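# Fold the skirt in half, waistband over hem

## Task

Fold the skirt in half so that it lies entirely on the table, with the waistband on top and roughly aligned with the hem, its middle barely extending beyond the hem. The folded skirt must end up smooth and fairly flat. The waistband may be dropped or tossed into place. The fold only counts if it stays put without the robot holding it. Finish by releasing the skirt and moving the grippers away.

## Robot and tools

Robot: two arms, left_arm and right_arm, each ending in a parallel gripper. Its fingers point along the gripper's own +z axis and close along its y axis. The reported end_effector_position is the spot between the finger pads, roughly 1 cm short of the tips. Occasionally an outside force may briefly pull on a held part or nudge a loose item.

World frame: origin on the table surface midway between the arms, +z up, +x out across the table, left_arm on the +y side. The arm names do not correspond to image left or right. Reported positions are in metres with orientation as a wxyz quaternion; they can be somewhat wrong, especially at long reach.

The 14-number row (used by execute_actions and move): every value lies in [-1, 1]. Order is dx, dy, dz, rx, ry, rz, opening for left_arm, then the same seven for right_arm. Always send all 14, even when one arm stays still. dx..rz are an offset, not a pose: a target relative to that gripper's measured pose at the start of the action (for a call's first action, the last pose reported in the scene), expressed in the gripper's own axes. Scale: 1.0 equals 0.6 m for dx, dy, dz, and 180 degrees for the rotation vector rx, ry, rz. Opening is absolute, not an offset: +1 is fully open (0.094 m), -1 is closed.

execute_actions(actions): a list of actions. Each action is a table of up to 15 rows, one row per 1/30 s step; if fewer than 15, the final row repeats to fill the 15 steps. Every row is measured from the action's start pose, not from the row before. An empty list simply returns state and images.

move(target, speed, blocking): target is one 14-number row, offsets measured from the most recent pose shown in a result. Grippers travel in straight lines and all finish together, lasting 0.5 to 10 s (cut off at 10 s if longer). speed is the path top speed in m/s, 0.002 to 0.5, default 0.25; rotation is capped at twice that in rad/s. Paths ignore obstacles and the other arm; grippers may lag, drift, or exceed speed, particularly with a nearly straight arm. Faster contact hits harder; a target set deeper past a surface presses harder. The opening is applied at the start. blocking=false returns after 0.5 s while motion continues; then use wait(0) to check, and wait or stop before sending new actions or moves. The result adds a move: line with the ending (done, off_target, moving, held, fault) and any limits: paced means the sent pose was clipped; held means a check blocked some steps (the arm may then jump faster than speed). If only one arm is named, the other finished fine. Each gripper's remaining distance to target is also given.

wait(seconds): 0 to 10; arms hold their last command, a running move continues, and the wait returns early if it ends. stop(): brakes a running move (needs stopping room; fingers keep moving). zoom_image(camera, region): enlarges [x0, y0, x1, y1] (pixels, origin top-left, at most 504x504) from a camera's latest image. finished_scene(scene): pass the current scene's number to end it irreversibly; the skirt must be folded and stay folded, grippers released and clear. Replying without a tool call ends everything.

Controller behaviour: each step the commanded pose is clipped to within 70 mm and 16 degrees of the measured pose, then damped IK drives the joints, favouring position over orientation. Large offsets can need several actions; after an action the arm advances at most to its last clipped pose, so send the remainder next. Friction can leave the gripper up to about 31 mm off, and tiny commands may do nothing. Hand target lines show where each gripper is currently being driven. A pose unreachable line names an arm whose command the clearance check altered or blocked. Elbows never fully straighten. For an arm meant to stay put, in a reply's first call send the offset back to its desired pose, then zeros afterwards, always with its intended opening. The simulation keeps running while you compose a reply, holding the last command.

Gripping: grip_measured uses the same scale as the commanded opening (the last joint value gives metres). Each gripper may read off by up to about 1 mm, consistently. To hold something, command about 0.03 below grip_measured for a firm grasp, less for a lighter one. Pad force tops out near 50 to 62 N, less for parts under about 2 mm thick, with a brief spike at first touch.

Joint ranges (rad): waist -2.618 to 3.054, shoulder 0 to 3.142, elbow 0 to 3.142, wrist pitch -1.571 to 1.571, wrist yaw -1.571 to 1.571, wrist roll -2.094 to 2.094.

Cameras (all 504x504): cam_head_left, cam_head_right, cam_high, cam_low, cam_left_wrist, cam_right_wrist, returned in that order. Calibration (intrinsics, distortion, world-to-camera transforms) is supplied and may be slightly off; results list cameras whose numbers changed.

Motor heat: holding loads heats motors, even while idle. MOTOR HOT warns at 75 °C; at 90 °C that arm halts for 10 s; at 100 °C it goes limp and drops. These appear as OVER-TEMPERATURE FAULT lines. Some heat carries into later scenes.

Avoid: arms colliding or pushing each other hard, dropping or slipping the skirt unintentionally, slamming into the table, very hard presses, and anything falling. Smooth, efficient, quick motion is preferred.

Each tool is called after "Request:" by a JSON object that holds its "method" and its "body".

## Session

Request:
{"method": "execute_actions", "body": {"actions": []}}

Scene clock: 0.00 s.
left_arm: end_effector_position=(+0.3183, +0.4617, +0.2478) grip_measured=+1.000 end_effector_quat_wxyz=(+0.500, +0.132, +0.816, -0.258) | right_arm: end_effector_position=(+0.5378, -0.0455, +0.3746) grip_measured=+1.000 end_effector_quat_wxyz=(+0.703, -0.556, +0.442, +0.040)
Joint positions: left_arm=[ 0.916  1.79   1.604 -1.406  1.194  1.276  0.094] | right_arm=[ 0.429  2.089  1.985  0.092 -0.664 -0.85   0.094]
Joint velocities: left_arm=[-0.007  0.002 -0.002 -0.022  0.007 -0.037  0.   ] | right_arm=[-0.002  0.017 -0.012  0.037 -0.022 -0.051  0.   ]
Motor temperatures (°C, as the motors report them): left_arm=[22 25 24 27 23 26] | right_arm=[24 24 26 22 26 25]
Hand target (left_arm): +0.318, +0.462, +0.248; +0.500, +0.132, +0.816, -0.258
Hand target (right_arm): +0.538, -0.046, +0.375; +0.703, -0.556, +0.442, +0.040

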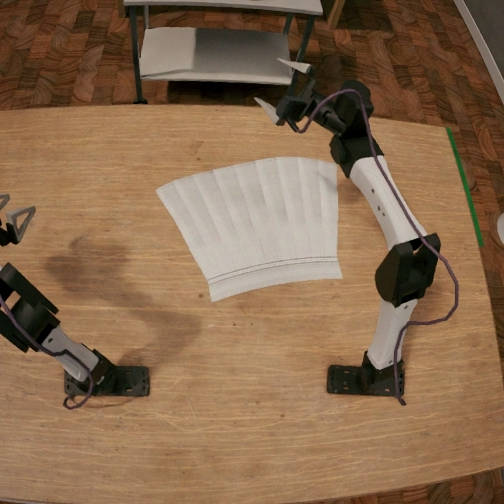

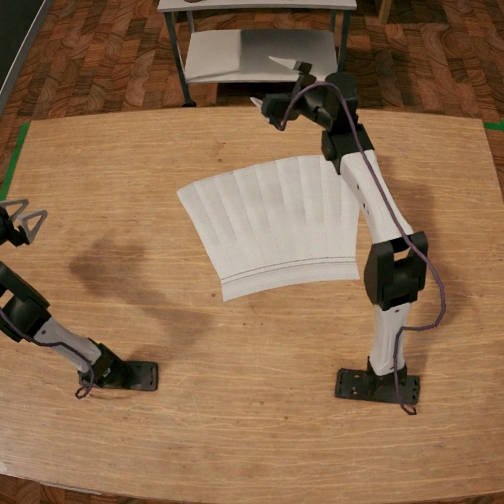

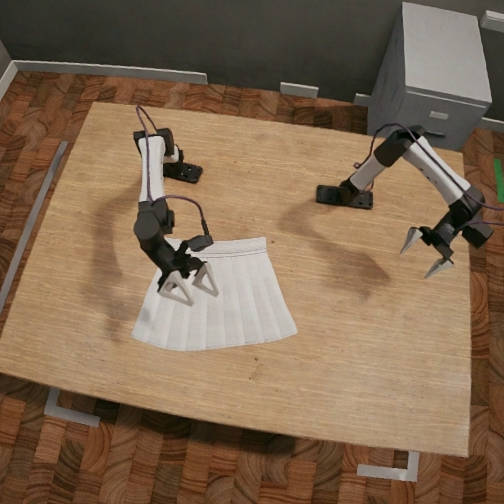

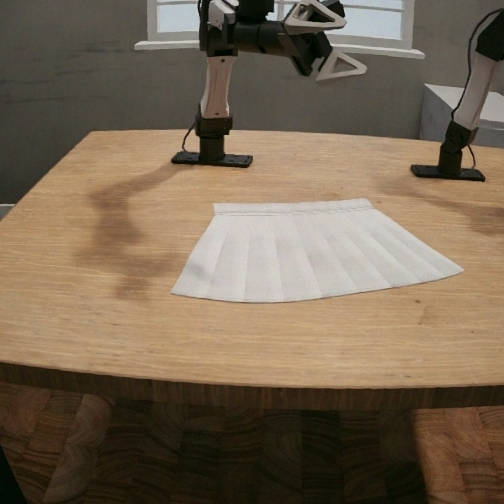

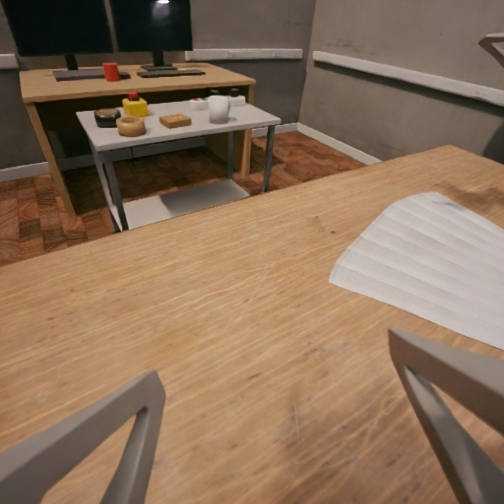

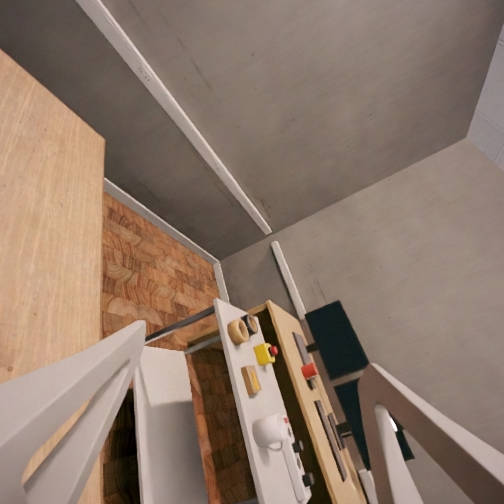

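Request:
{"method": "move", "body": {"target": [0.359,-0.606,0.378,0.0875,0.388,0.299,0,0.21,0.478,-0.548,-0.362,0.341,0.013,0]}}

Scene clock: 4.43 s.
left_arm: end_effector_position=(+0.2162, +0.0287, +0.0808) grip_measured=+0.002 end_effector_quat_wxyz=(+0.013, +0.639, +0.769, -0.002) | right_arm: end_effector_position=(+0.2710, -0.2550, +0.0800) grip_measured=+0.002 end_effector_quat_wxyz=(-0.012, +0.762, -0.647, -0.010)
Joint positions: left_arm=[-0.903  1.827  1.419 -1.136 -0.     0.51   0.047] | right_arm=[ 0.352  1.669  1.227 -1.122 -0.03  -1.517  0.047]
Joint velocities: left_arm=[ 0.022 -0.017 -0.002  0.022  0.051  0.051  0.   ] | right_arm=[-0.017 -0.007 -0.002  0.022 -0.051 -0.037 -0.   ]
Motor temperatures (°C, as the motors report them): left_arm=[22 26 25 27 23 26] | right_arm=[24 25 26 23 26 25]
Hand target (left_arm): +0.217, +0.028, +0.081; +0.009, +0.639, +0.769, +0.005
Hand target (right_arm): +0.265, -0.255, +0.078; -0.003, +0.767, -0.642, -0.009
Off the commanded pose (left_arm): 0.004 m, 2 deg.
Off the commanded pose (right_arm): 0.007 m, 2 deg.
move: done
camera_calibration (this result's frames):
cam_left_wrist: T_world_to_cam=[[-0.996973, 0.0510907, -0.0586013, 0.221334], [0.0305859, 0.950725, 0.308524, -0.0104791], [0.0714764, 0.305797, -0.94941, 0.166263], [0, 0, 0, 1]] pos_world=[0.209101, -0.0521882, 0.174056]
cam_right_wrist: T_world_to_cam=[[0.928064, 0.371843, -0.0207581, -0.151164], [0.349553, -0.850491, 0.393036, -0.300286], [0.128493, -0.372018, -0.919289, 0.0510151], [0, 0, 0, 1]] pos_world=[0.238701, -0.180203, 0.161783]

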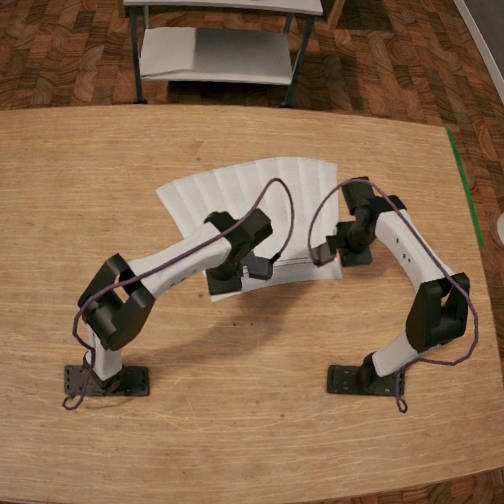

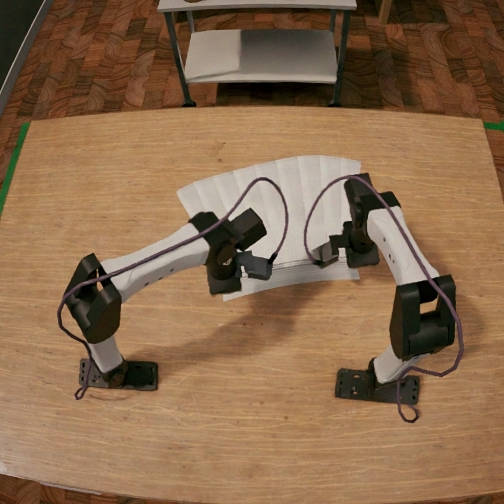

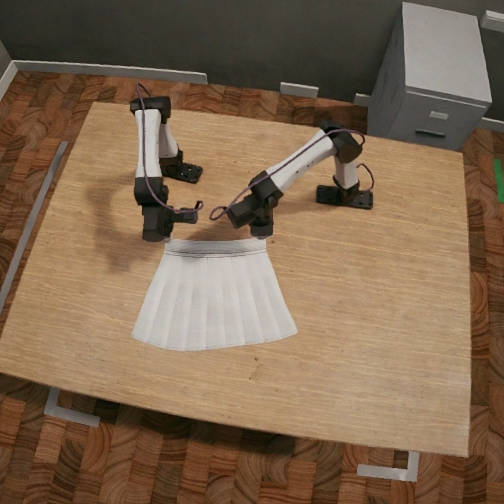

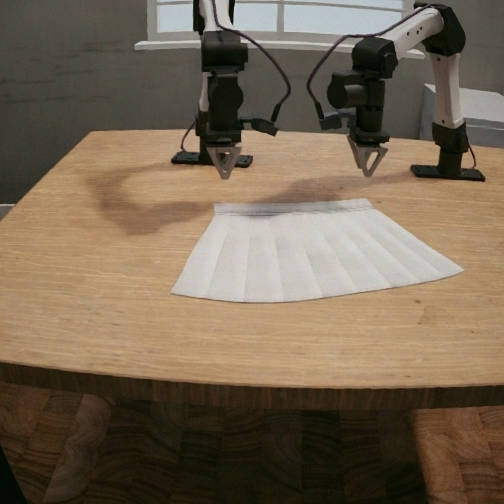

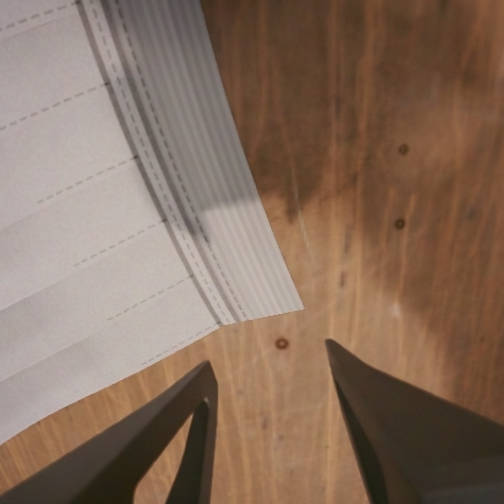

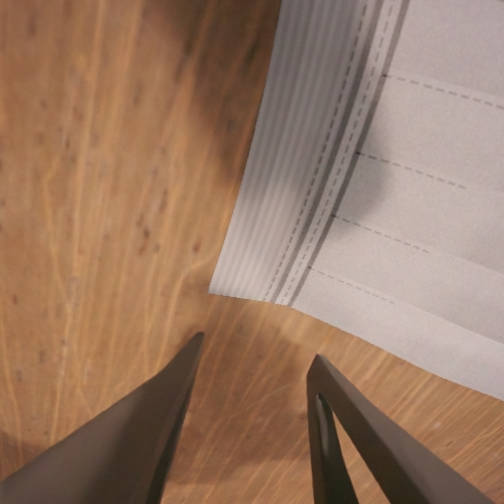

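Request:
{"method": "move", "body": {"target": [-0.01,-0.008,0.122,0,0,0,0,0,0.023,0.12,0,0,0,0], "speed": 0.08}}

Request:
{"method": "move", "body": {"target": [0,0,0.005,0,0,0,-1,0,0,0.005,0,0,0,-1]}}

Request:
{"method": "move", "body": {"target": [0,0.03,-0.1,0,0,0,-1,0,-0.03,-0.1,0,0,0,-1], "speed": 0.1}}

Scene clock: 6.13 s.
left_arm: end_effector_position=(+0.2197, +0.0188, +0.0181) grip_measured=+0.002 end_effector_quat_wxyz=(+0.026, +0.636, +0.771, -0.004) | right_arm: end_effector_position=(+0.2633, -0.2568, +0.0159) grip_measured=+0.002 end_effector_quat_wxyz=(-0.020, +0.762, -0.647, -0.003)
Joint positions: left_arm=[-0.914  1.908  1.264 -0.875 -0.001  0.493  0.047] | right_arm=[ 0.352  1.703  0.996 -0.836 -0.029 -1.517  0.047]
Joint velocities: left_arm=[ 0.012  0.002 -0.007 -0.037  0.007 -0.037  0.001] | right_arm=[ 0.002 -0.002  0.012  0.007  0.007  0.007  0.001]
Motor temperatures (°C, as the motors report them): left_arm=[22 26 25 27 23 26] | right_arm=[24 26 27 23 26 25]
Hand target (left_arm): +0.213, +0.021, +0.008; +0.013, +0.639, +0.769, -0.002
Hand target (right_arm): +0.258, -0.255, +0.008; -0.011, +0.762, -0.647, -0.010
Off the commanded pose (left_arm): 0.012 m, 1 deg.
Off the commanded pose (right_arm): 0.010 m, 1 deg.
move: off_target (left_arm)
camera_calibration (this result's frames):
cam_left_wrist: T_world_to_cam=[[-0.996183, 0.0436899, -0.0755654, 0.221914], [0.0199253, 0.956682, 0.290451, 0.0206923], [0.0849818, 0.287837, -0.953901, 0.106943], [0, 0, 0, 1]] pos_world=[0.211567, -0.0602735, 0.112772]
cam_right_wrist: T_world_to_cam=[[0.928285, 0.37187, -0.000563206, -0.145016], [0.341531, -0.851949, 0.396912, -0.272305], [0.14712, -0.36864, -0.917856, -0.0115913], [0, 0, 0, 1]] pos_world=[0.229322, -0.182336, 0.0973603]

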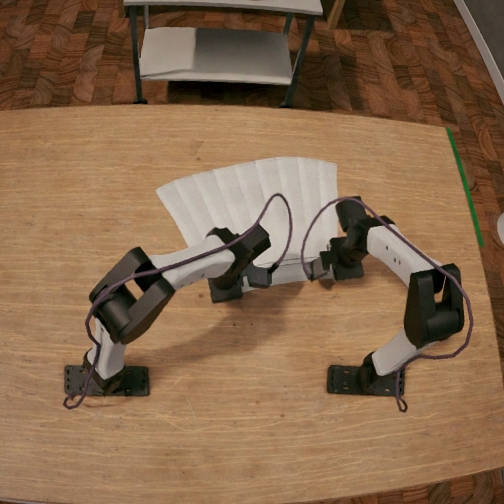

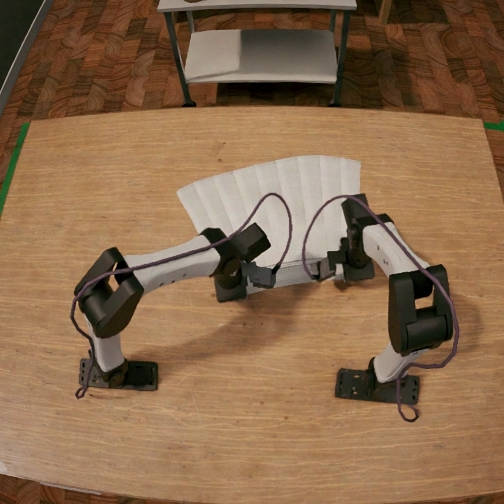

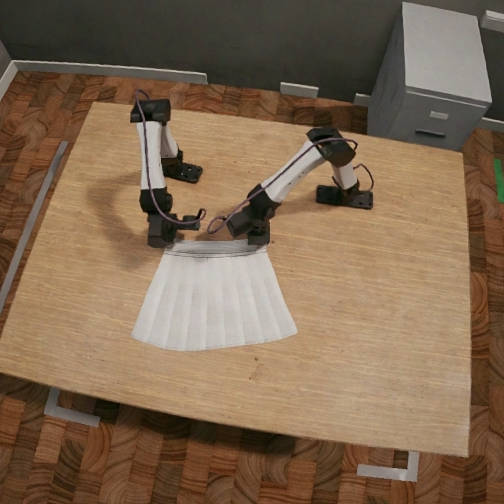

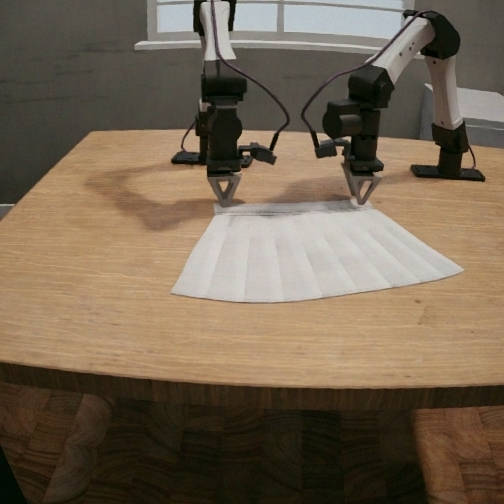

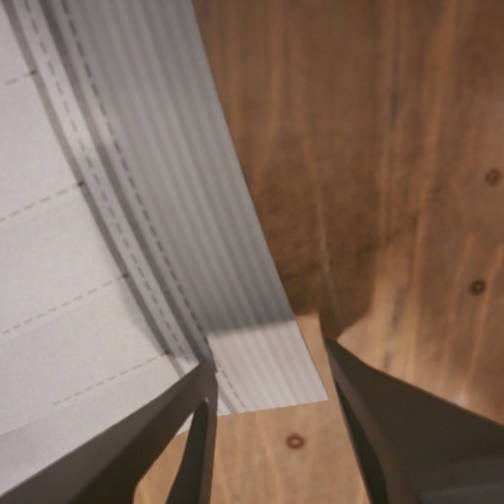

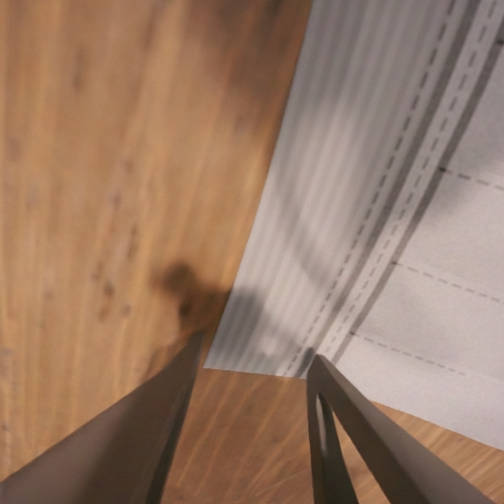

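Scene clock: 6.83 s.
left_arm: end_effector_position=(+0.2200, +0.0185, +0.0181) grip_measured=-0.986 end_effector_quat_wxyz=(+0.026, +0.636, +0.771, -0.005) | right_arm: end_effector_position=(+0.2638, -0.2567, +0.0159) grip_measured=-0.989 end_effector_quat_wxyz=(-0.020, +0.762, -0.647, -0.003)
Joint positions: left_arm=[-0.914  1.908  1.264 -0.874 -0.001  0.493  0.001] | right_arm=[ 0.352  1.703  0.996 -0.834 -0.029 -1.517  0.001]
Joint velocities: left_arm=[ 0.002  0.007 -0.007 -0.022 -0.007 -0.051  0.001] | right_arm=[ 0.007  0.017  0.012 -0.066 -0.007  0.051 -0.001]
Motor temperatures (°C, as the motors report them): left_arm=[22 26 25 27 23 26] | right_arm=[24 26 27 23 26 25]
Hand target (left_arm): +0.220, +0.019, +0.015; +0.026, +0.636, +0.771, -0.004
Hand target (right_arm): +0.263, -0.257, +0.013; -0.020, +0.762, -0.647, -0.003
Off the commanded pose (left_arm): 0.003 m, 0 deg.
Off the commanded pose (right_arm): 0.003 m, 0 deg.
move: done
camera_calibration (this result's frames):
cam_left_wrist: T_world_to_cam=[[-0.99611, 0.0435999, -0.0765774, 0.222168], [0.0196458, 0.957025, 0.289339, 0.0210349], [0.0859017, 0.286709, -0.954159, 0.106849], [0, 0, 0, 1]] pos_world=[0.211712, -0.0604519, 0.112877]
cam_right_wrist: T_world_to_cam=[[0.928284, 0.37187, 0.00131841, -0.145508], [0.340791, -0.852112, 0.397199, -0.272232], [0.14883, -0.368264, -0.917732, -0.0119658], [0, 0, 0, 1]] pos_world=[0.229628, -0.182268, 0.0973406]

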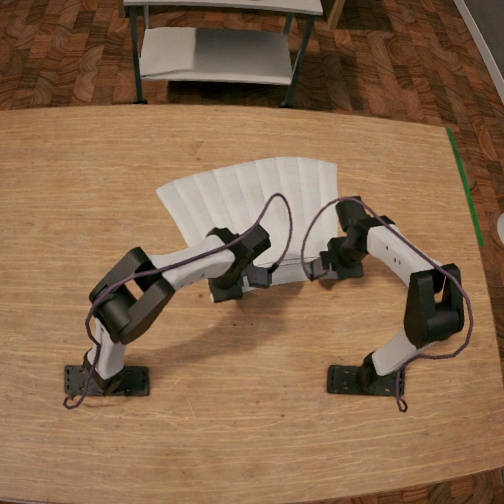

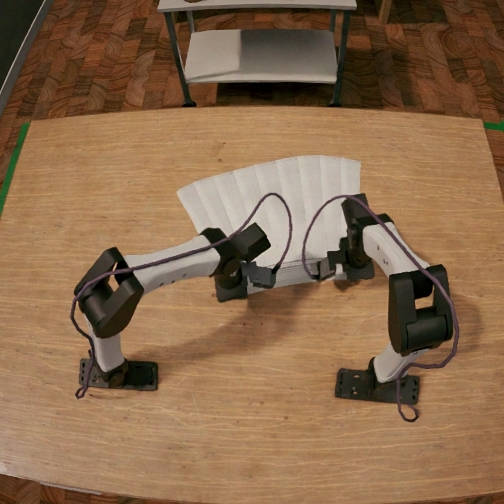

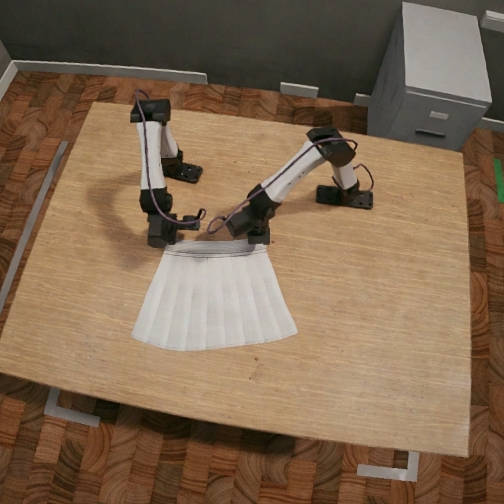

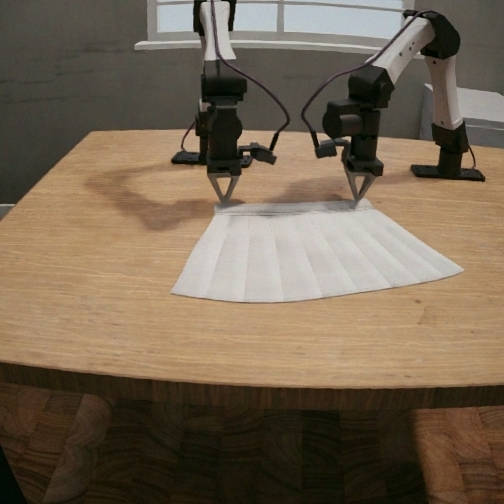

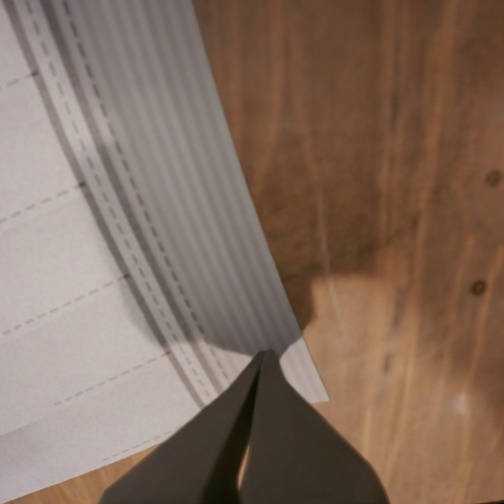

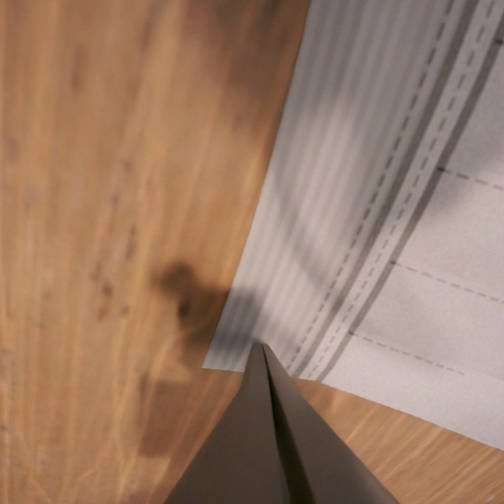

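Scene clock: 8.03 s.
left_arm: end_effector_position=(+0.2328, +0.0225, +0.0718) grip_measured=-0.986 end_effector_quat_wxyz=(+0.022, +0.638, +0.769, -0.003) | right_arm: end_effector_position=(+0.2780, -0.2536, +0.0707) grip_measured=-0.989 end_effector_quat_wxyz=(-0.017, +0.762, -0.647, -0.005)
Joint positions: left_arm=[-0.879  1.875  1.443 -1.094 -0.001  0.533  0.001] | right_arm=[ 0.352  1.69   1.213 -1.074 -0.029 -1.517  0.001]
Joint velocities: left_arm=[ 0.007  0.002 -0.002  0.007  0.007 -0.037 -0.001] | right_arm=[-0.007 -0.012  0.002 -0.022 -0.037  0.007 -0.   ]
Motor temperatures (°C, as the motors report them): left_arm=[22 26 25 27 23 26] | right_arm=[24 26 27 23 26 25]
Hand target (left_arm): +0.236, +0.024, +0.078; +0.026, +0.636, +0.771, -0.004
Hand target (right_arm): +0.279, -0.256, +0.077; -0.021, +0.762, -0.647, -0.002
Off the commanded pose (left_arm): 0.007 m, 1 deg.
Off the commanded pose (right_arm): 0.006 m, 1 deg.
move: done
camera_calibration (this result's frames):
cam_left_wrist: T_world_to_cam=[[-0.996157, 0.0494466, -0.0722938, 0.238442], [0.0258588, 0.954643, 0.296629, -0.000442925], [0.083682, 0.293619, -0.952253, 0.156099], [0, 0, 0, 1]] pos_world=[0.224474, -0.0572008, 0.166014]
cam_right_wrist: T_world_to_cam=[[0.928258, 0.371864, -0.00733695, -0.159294], [0.344189, -0.851364, 0.395869, -0.296836], [0.140963, -0.369994, -0.918278, 0.0391514], [0, 0, 0, 1]] pos_world=[0.244515, -0.178994, 0.152291]

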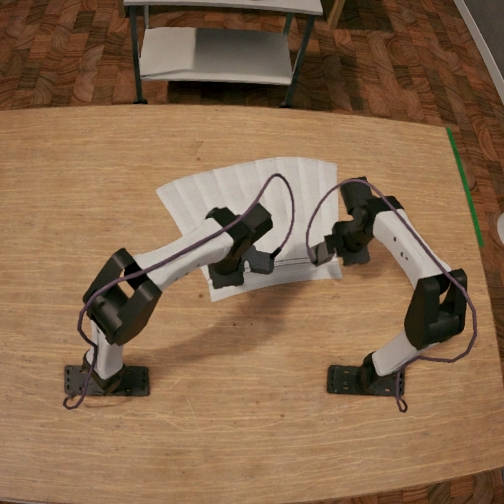

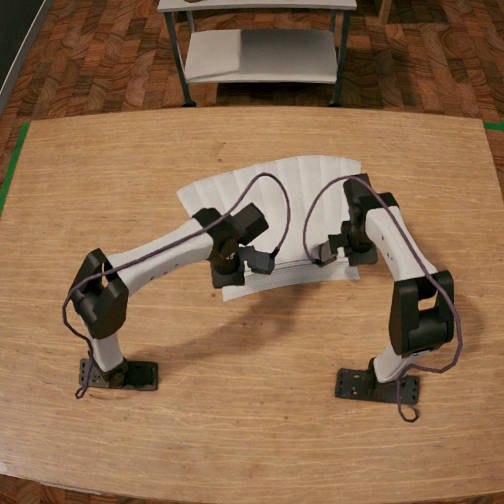

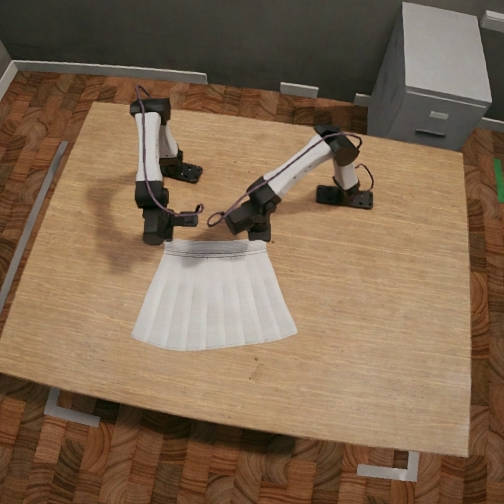

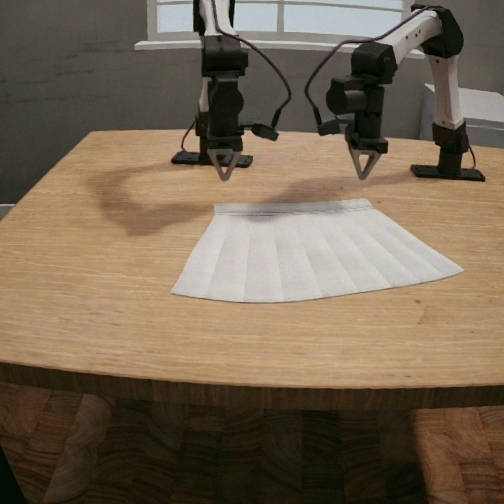

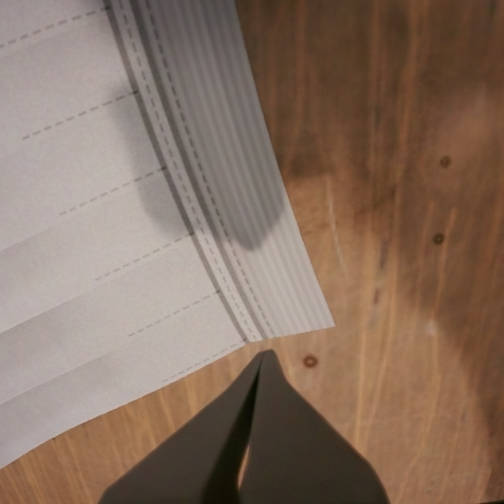

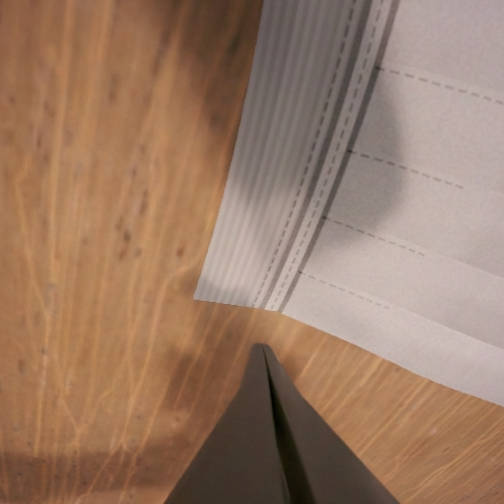

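Not low enough; go deeper.

Request:
{"method": "move", "body": {"target": [0.005,-0.04,0.145,0,0,0,0,-0.015,0.04,0.145,0,0,0,0], "speed": 0.06}}

Request:
{"method": "move", "body": {"target": [0,0,0.03,0,0,0,-1,0,0,0.03,0,0,0,-1]}}

Scene clock: 9.93 s.
left_arm: end_effector_position=(+0.2196, +0.0185, +0.0115) grip_measured=-0.002 end_effector_quat_wxyz=(+0.035, +0.635, +0.771, -0.005) | right_arm: end_effector_position=(+0.2604, -0.2500, +0.0058) grip_measured=-0.001 end_effector_quat_wxyz=(-0.019, +0.762, -0.648, -0.001)
Joint positions: left_arm=[-0.916  1.903  1.229 -0.826 -0.005  0.489  0.047] | right_arm=[ 0.381  1.716  0.966 -0.791 -0.023 -1.487  0.047]
Joint velocities: left_arm=[-0.002 -0.017  0.002  0.037  0.022  0.081  0.001] | right_arm=[-0.012 -0.012  0.007 -0.051 -0.051  0.037 -0.   ]
Motor temperatures (°C, as the motors report them): left_arm=[22 27 25 27 23 26] | right_arm=[24 26 27 23 26 25]
Hand target (left_arm): +0.209, +0.020, -0.014; +0.021, +0.638, +0.769, -0.003
Hand target (right_arm): +0.254, -0.247, -0.015; -0.015, +0.762, -0.647, -0.006
Off the commanded pose (left_arm): 0.029 m, 2 deg.
Off the commanded pose (right_arm): 0.024 m, 1 deg.
move: off_target (left_arm, right_arm)
camera_calibration (this result's frames):
cam_left_wrist: T_world_to_cam=[[-0.99507, 0.0409529, -0.090325, 0.221281], [0.0141696, 0.960124, 0.279216, 0.0242013], [0.0981578, 0.276559, -0.955971, 0.098145], [0, 0, 0, 1]] pos_world=[0.210213, -0.0594412, 0.107054]
cam_right_wrist: T_world_to_cam=[[0.928625, 0.371019, -0.000219834, -0.145152], [0.339829, -0.850321, 0.401834, -0.260723], [0.148901, -0.373228, -0.915713, -0.0195669], [0, 0, 0, 1]] pos_world=[0.226307, -0.175147, 0.0868177]

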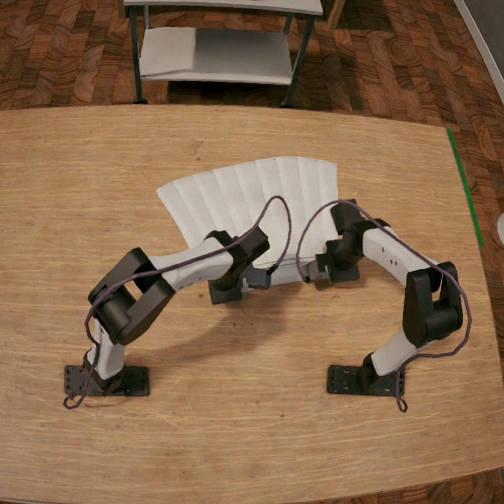

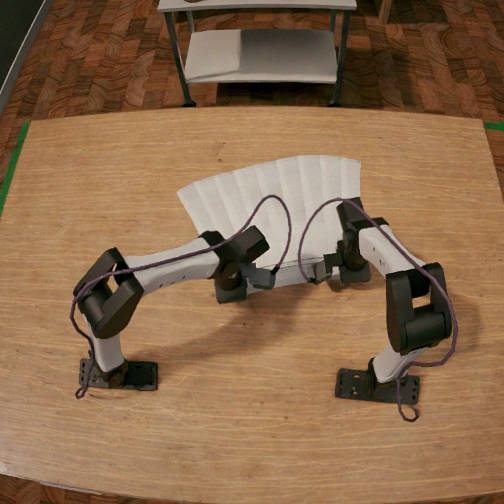

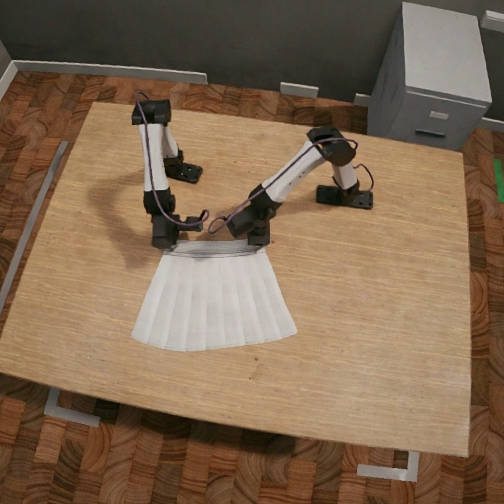

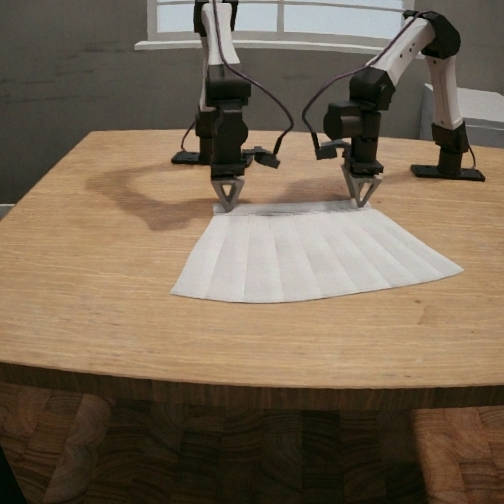

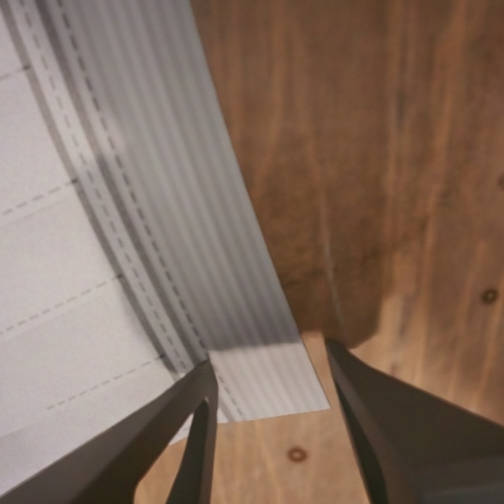

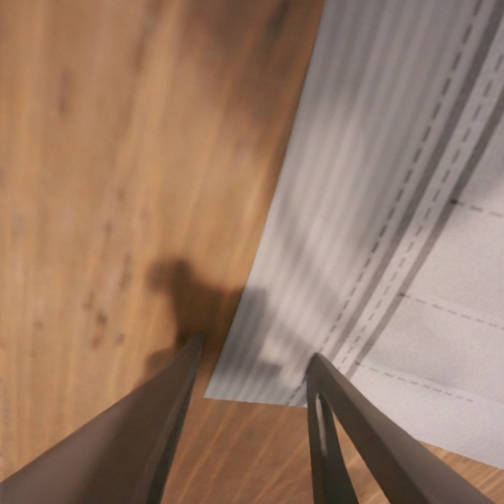

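Scene clock: 10.73 s.
left_arm: end_effector_position=(+0.2269, +0.0101, +0.0138) grip_measured=-0.973 end_effector_quat_wxyz=(+0.058, +0.634, +0.771, -0.008) | right_arm: end_effector_position=(+0.2703, -0.2476, +0.0059) grip_measured=-0.989 end_effector_quat_wxyz=(-0.037, +0.762, -0.647, +0.012)
Joint positions: left_arm=[-0.916  1.9    1.229 -0.783 -0.007  0.488  0.001] | right_arm=[ 0.381  1.715  0.962 -0.744 -0.023 -1.487  0.001]
Joint velocities: left_arm=[-0.012 -0.012  0.007  0.037  0.007  0.037 -0.   ] | right_arm=[-0.002  0.012 -0.012  0.022 -0.081 -0.066  0.   ]
Motor temperatures (°C, as the motors report them): left_arm=[22 27 25 27 23 26] | right_arm=[24 26 27 23 26 25]
Hand target (left_arm): +0.220, +0.018, -0.005; +0.035, +0.635, +0.772, -0.005
Hand target (right_arm): +0.260, -0.250, -0.011; -0.018, +0.762, -0.647, -0.001
Off the commanded pose (left_arm): 0.022 m, 3 deg.
Off the commanded pose (right_arm): 0.020 m, 3 deg.
move: off_target (left_arm, right_arm)
camera_calibration (this result's frames):
cam_left_wrist: T_world_to_cam=[[-0.991792, 0.0366439, -0.122495, 0.228796], [0.00549684, 0.969386, 0.245482, 0.0339181], [0.12774, 0.242794, -0.961631, 0.0955919], [0, 0, 0, 1]] pos_world=[0.21452, -0.0644728, 0.111624]
cam_right_wrist: T_world_to_cam=[[0.927677, 0.370782, 0.0439944, -0.15535], [0.322319, -0.854708, 0.406922, -0.258378], [0.188481, -0.363312, -0.912403, -0.0283474], [0, 0, 0, 1]] pos_world=[0.232738, -0.173536, 0.08611]

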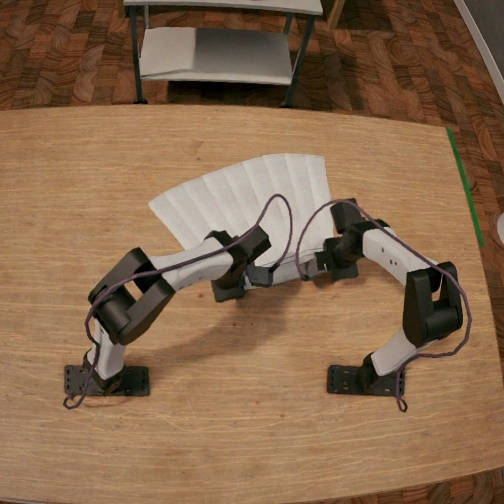

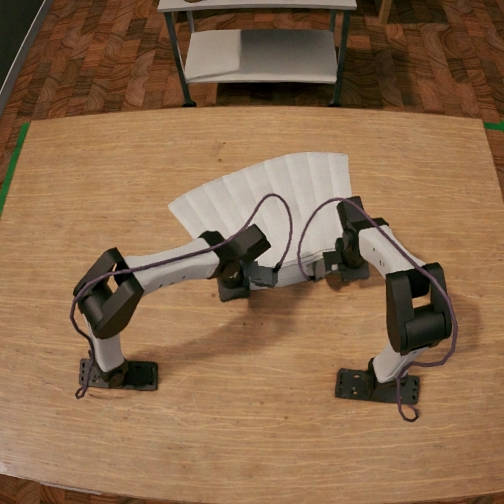

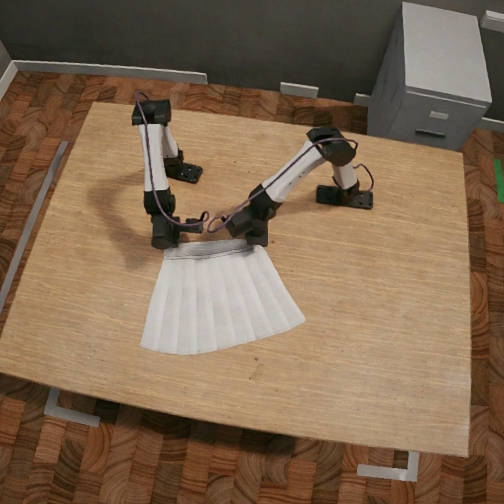

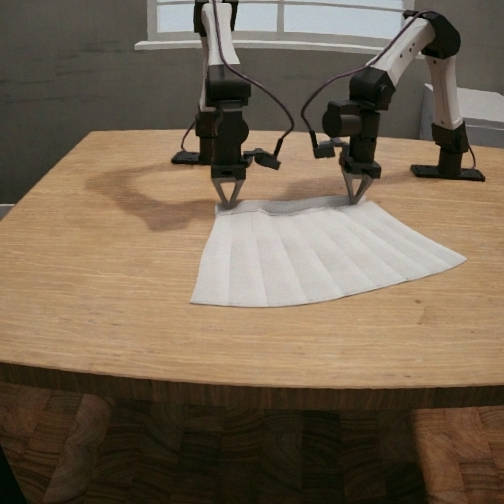

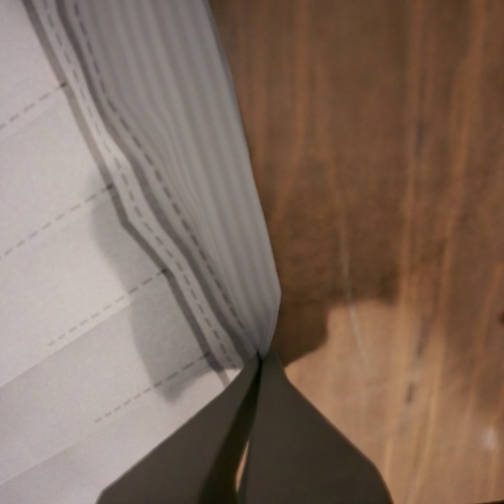

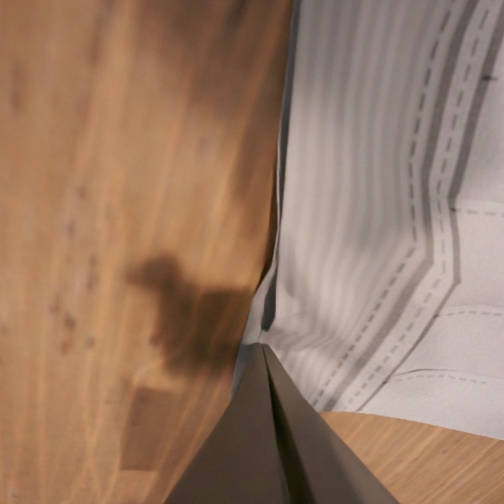

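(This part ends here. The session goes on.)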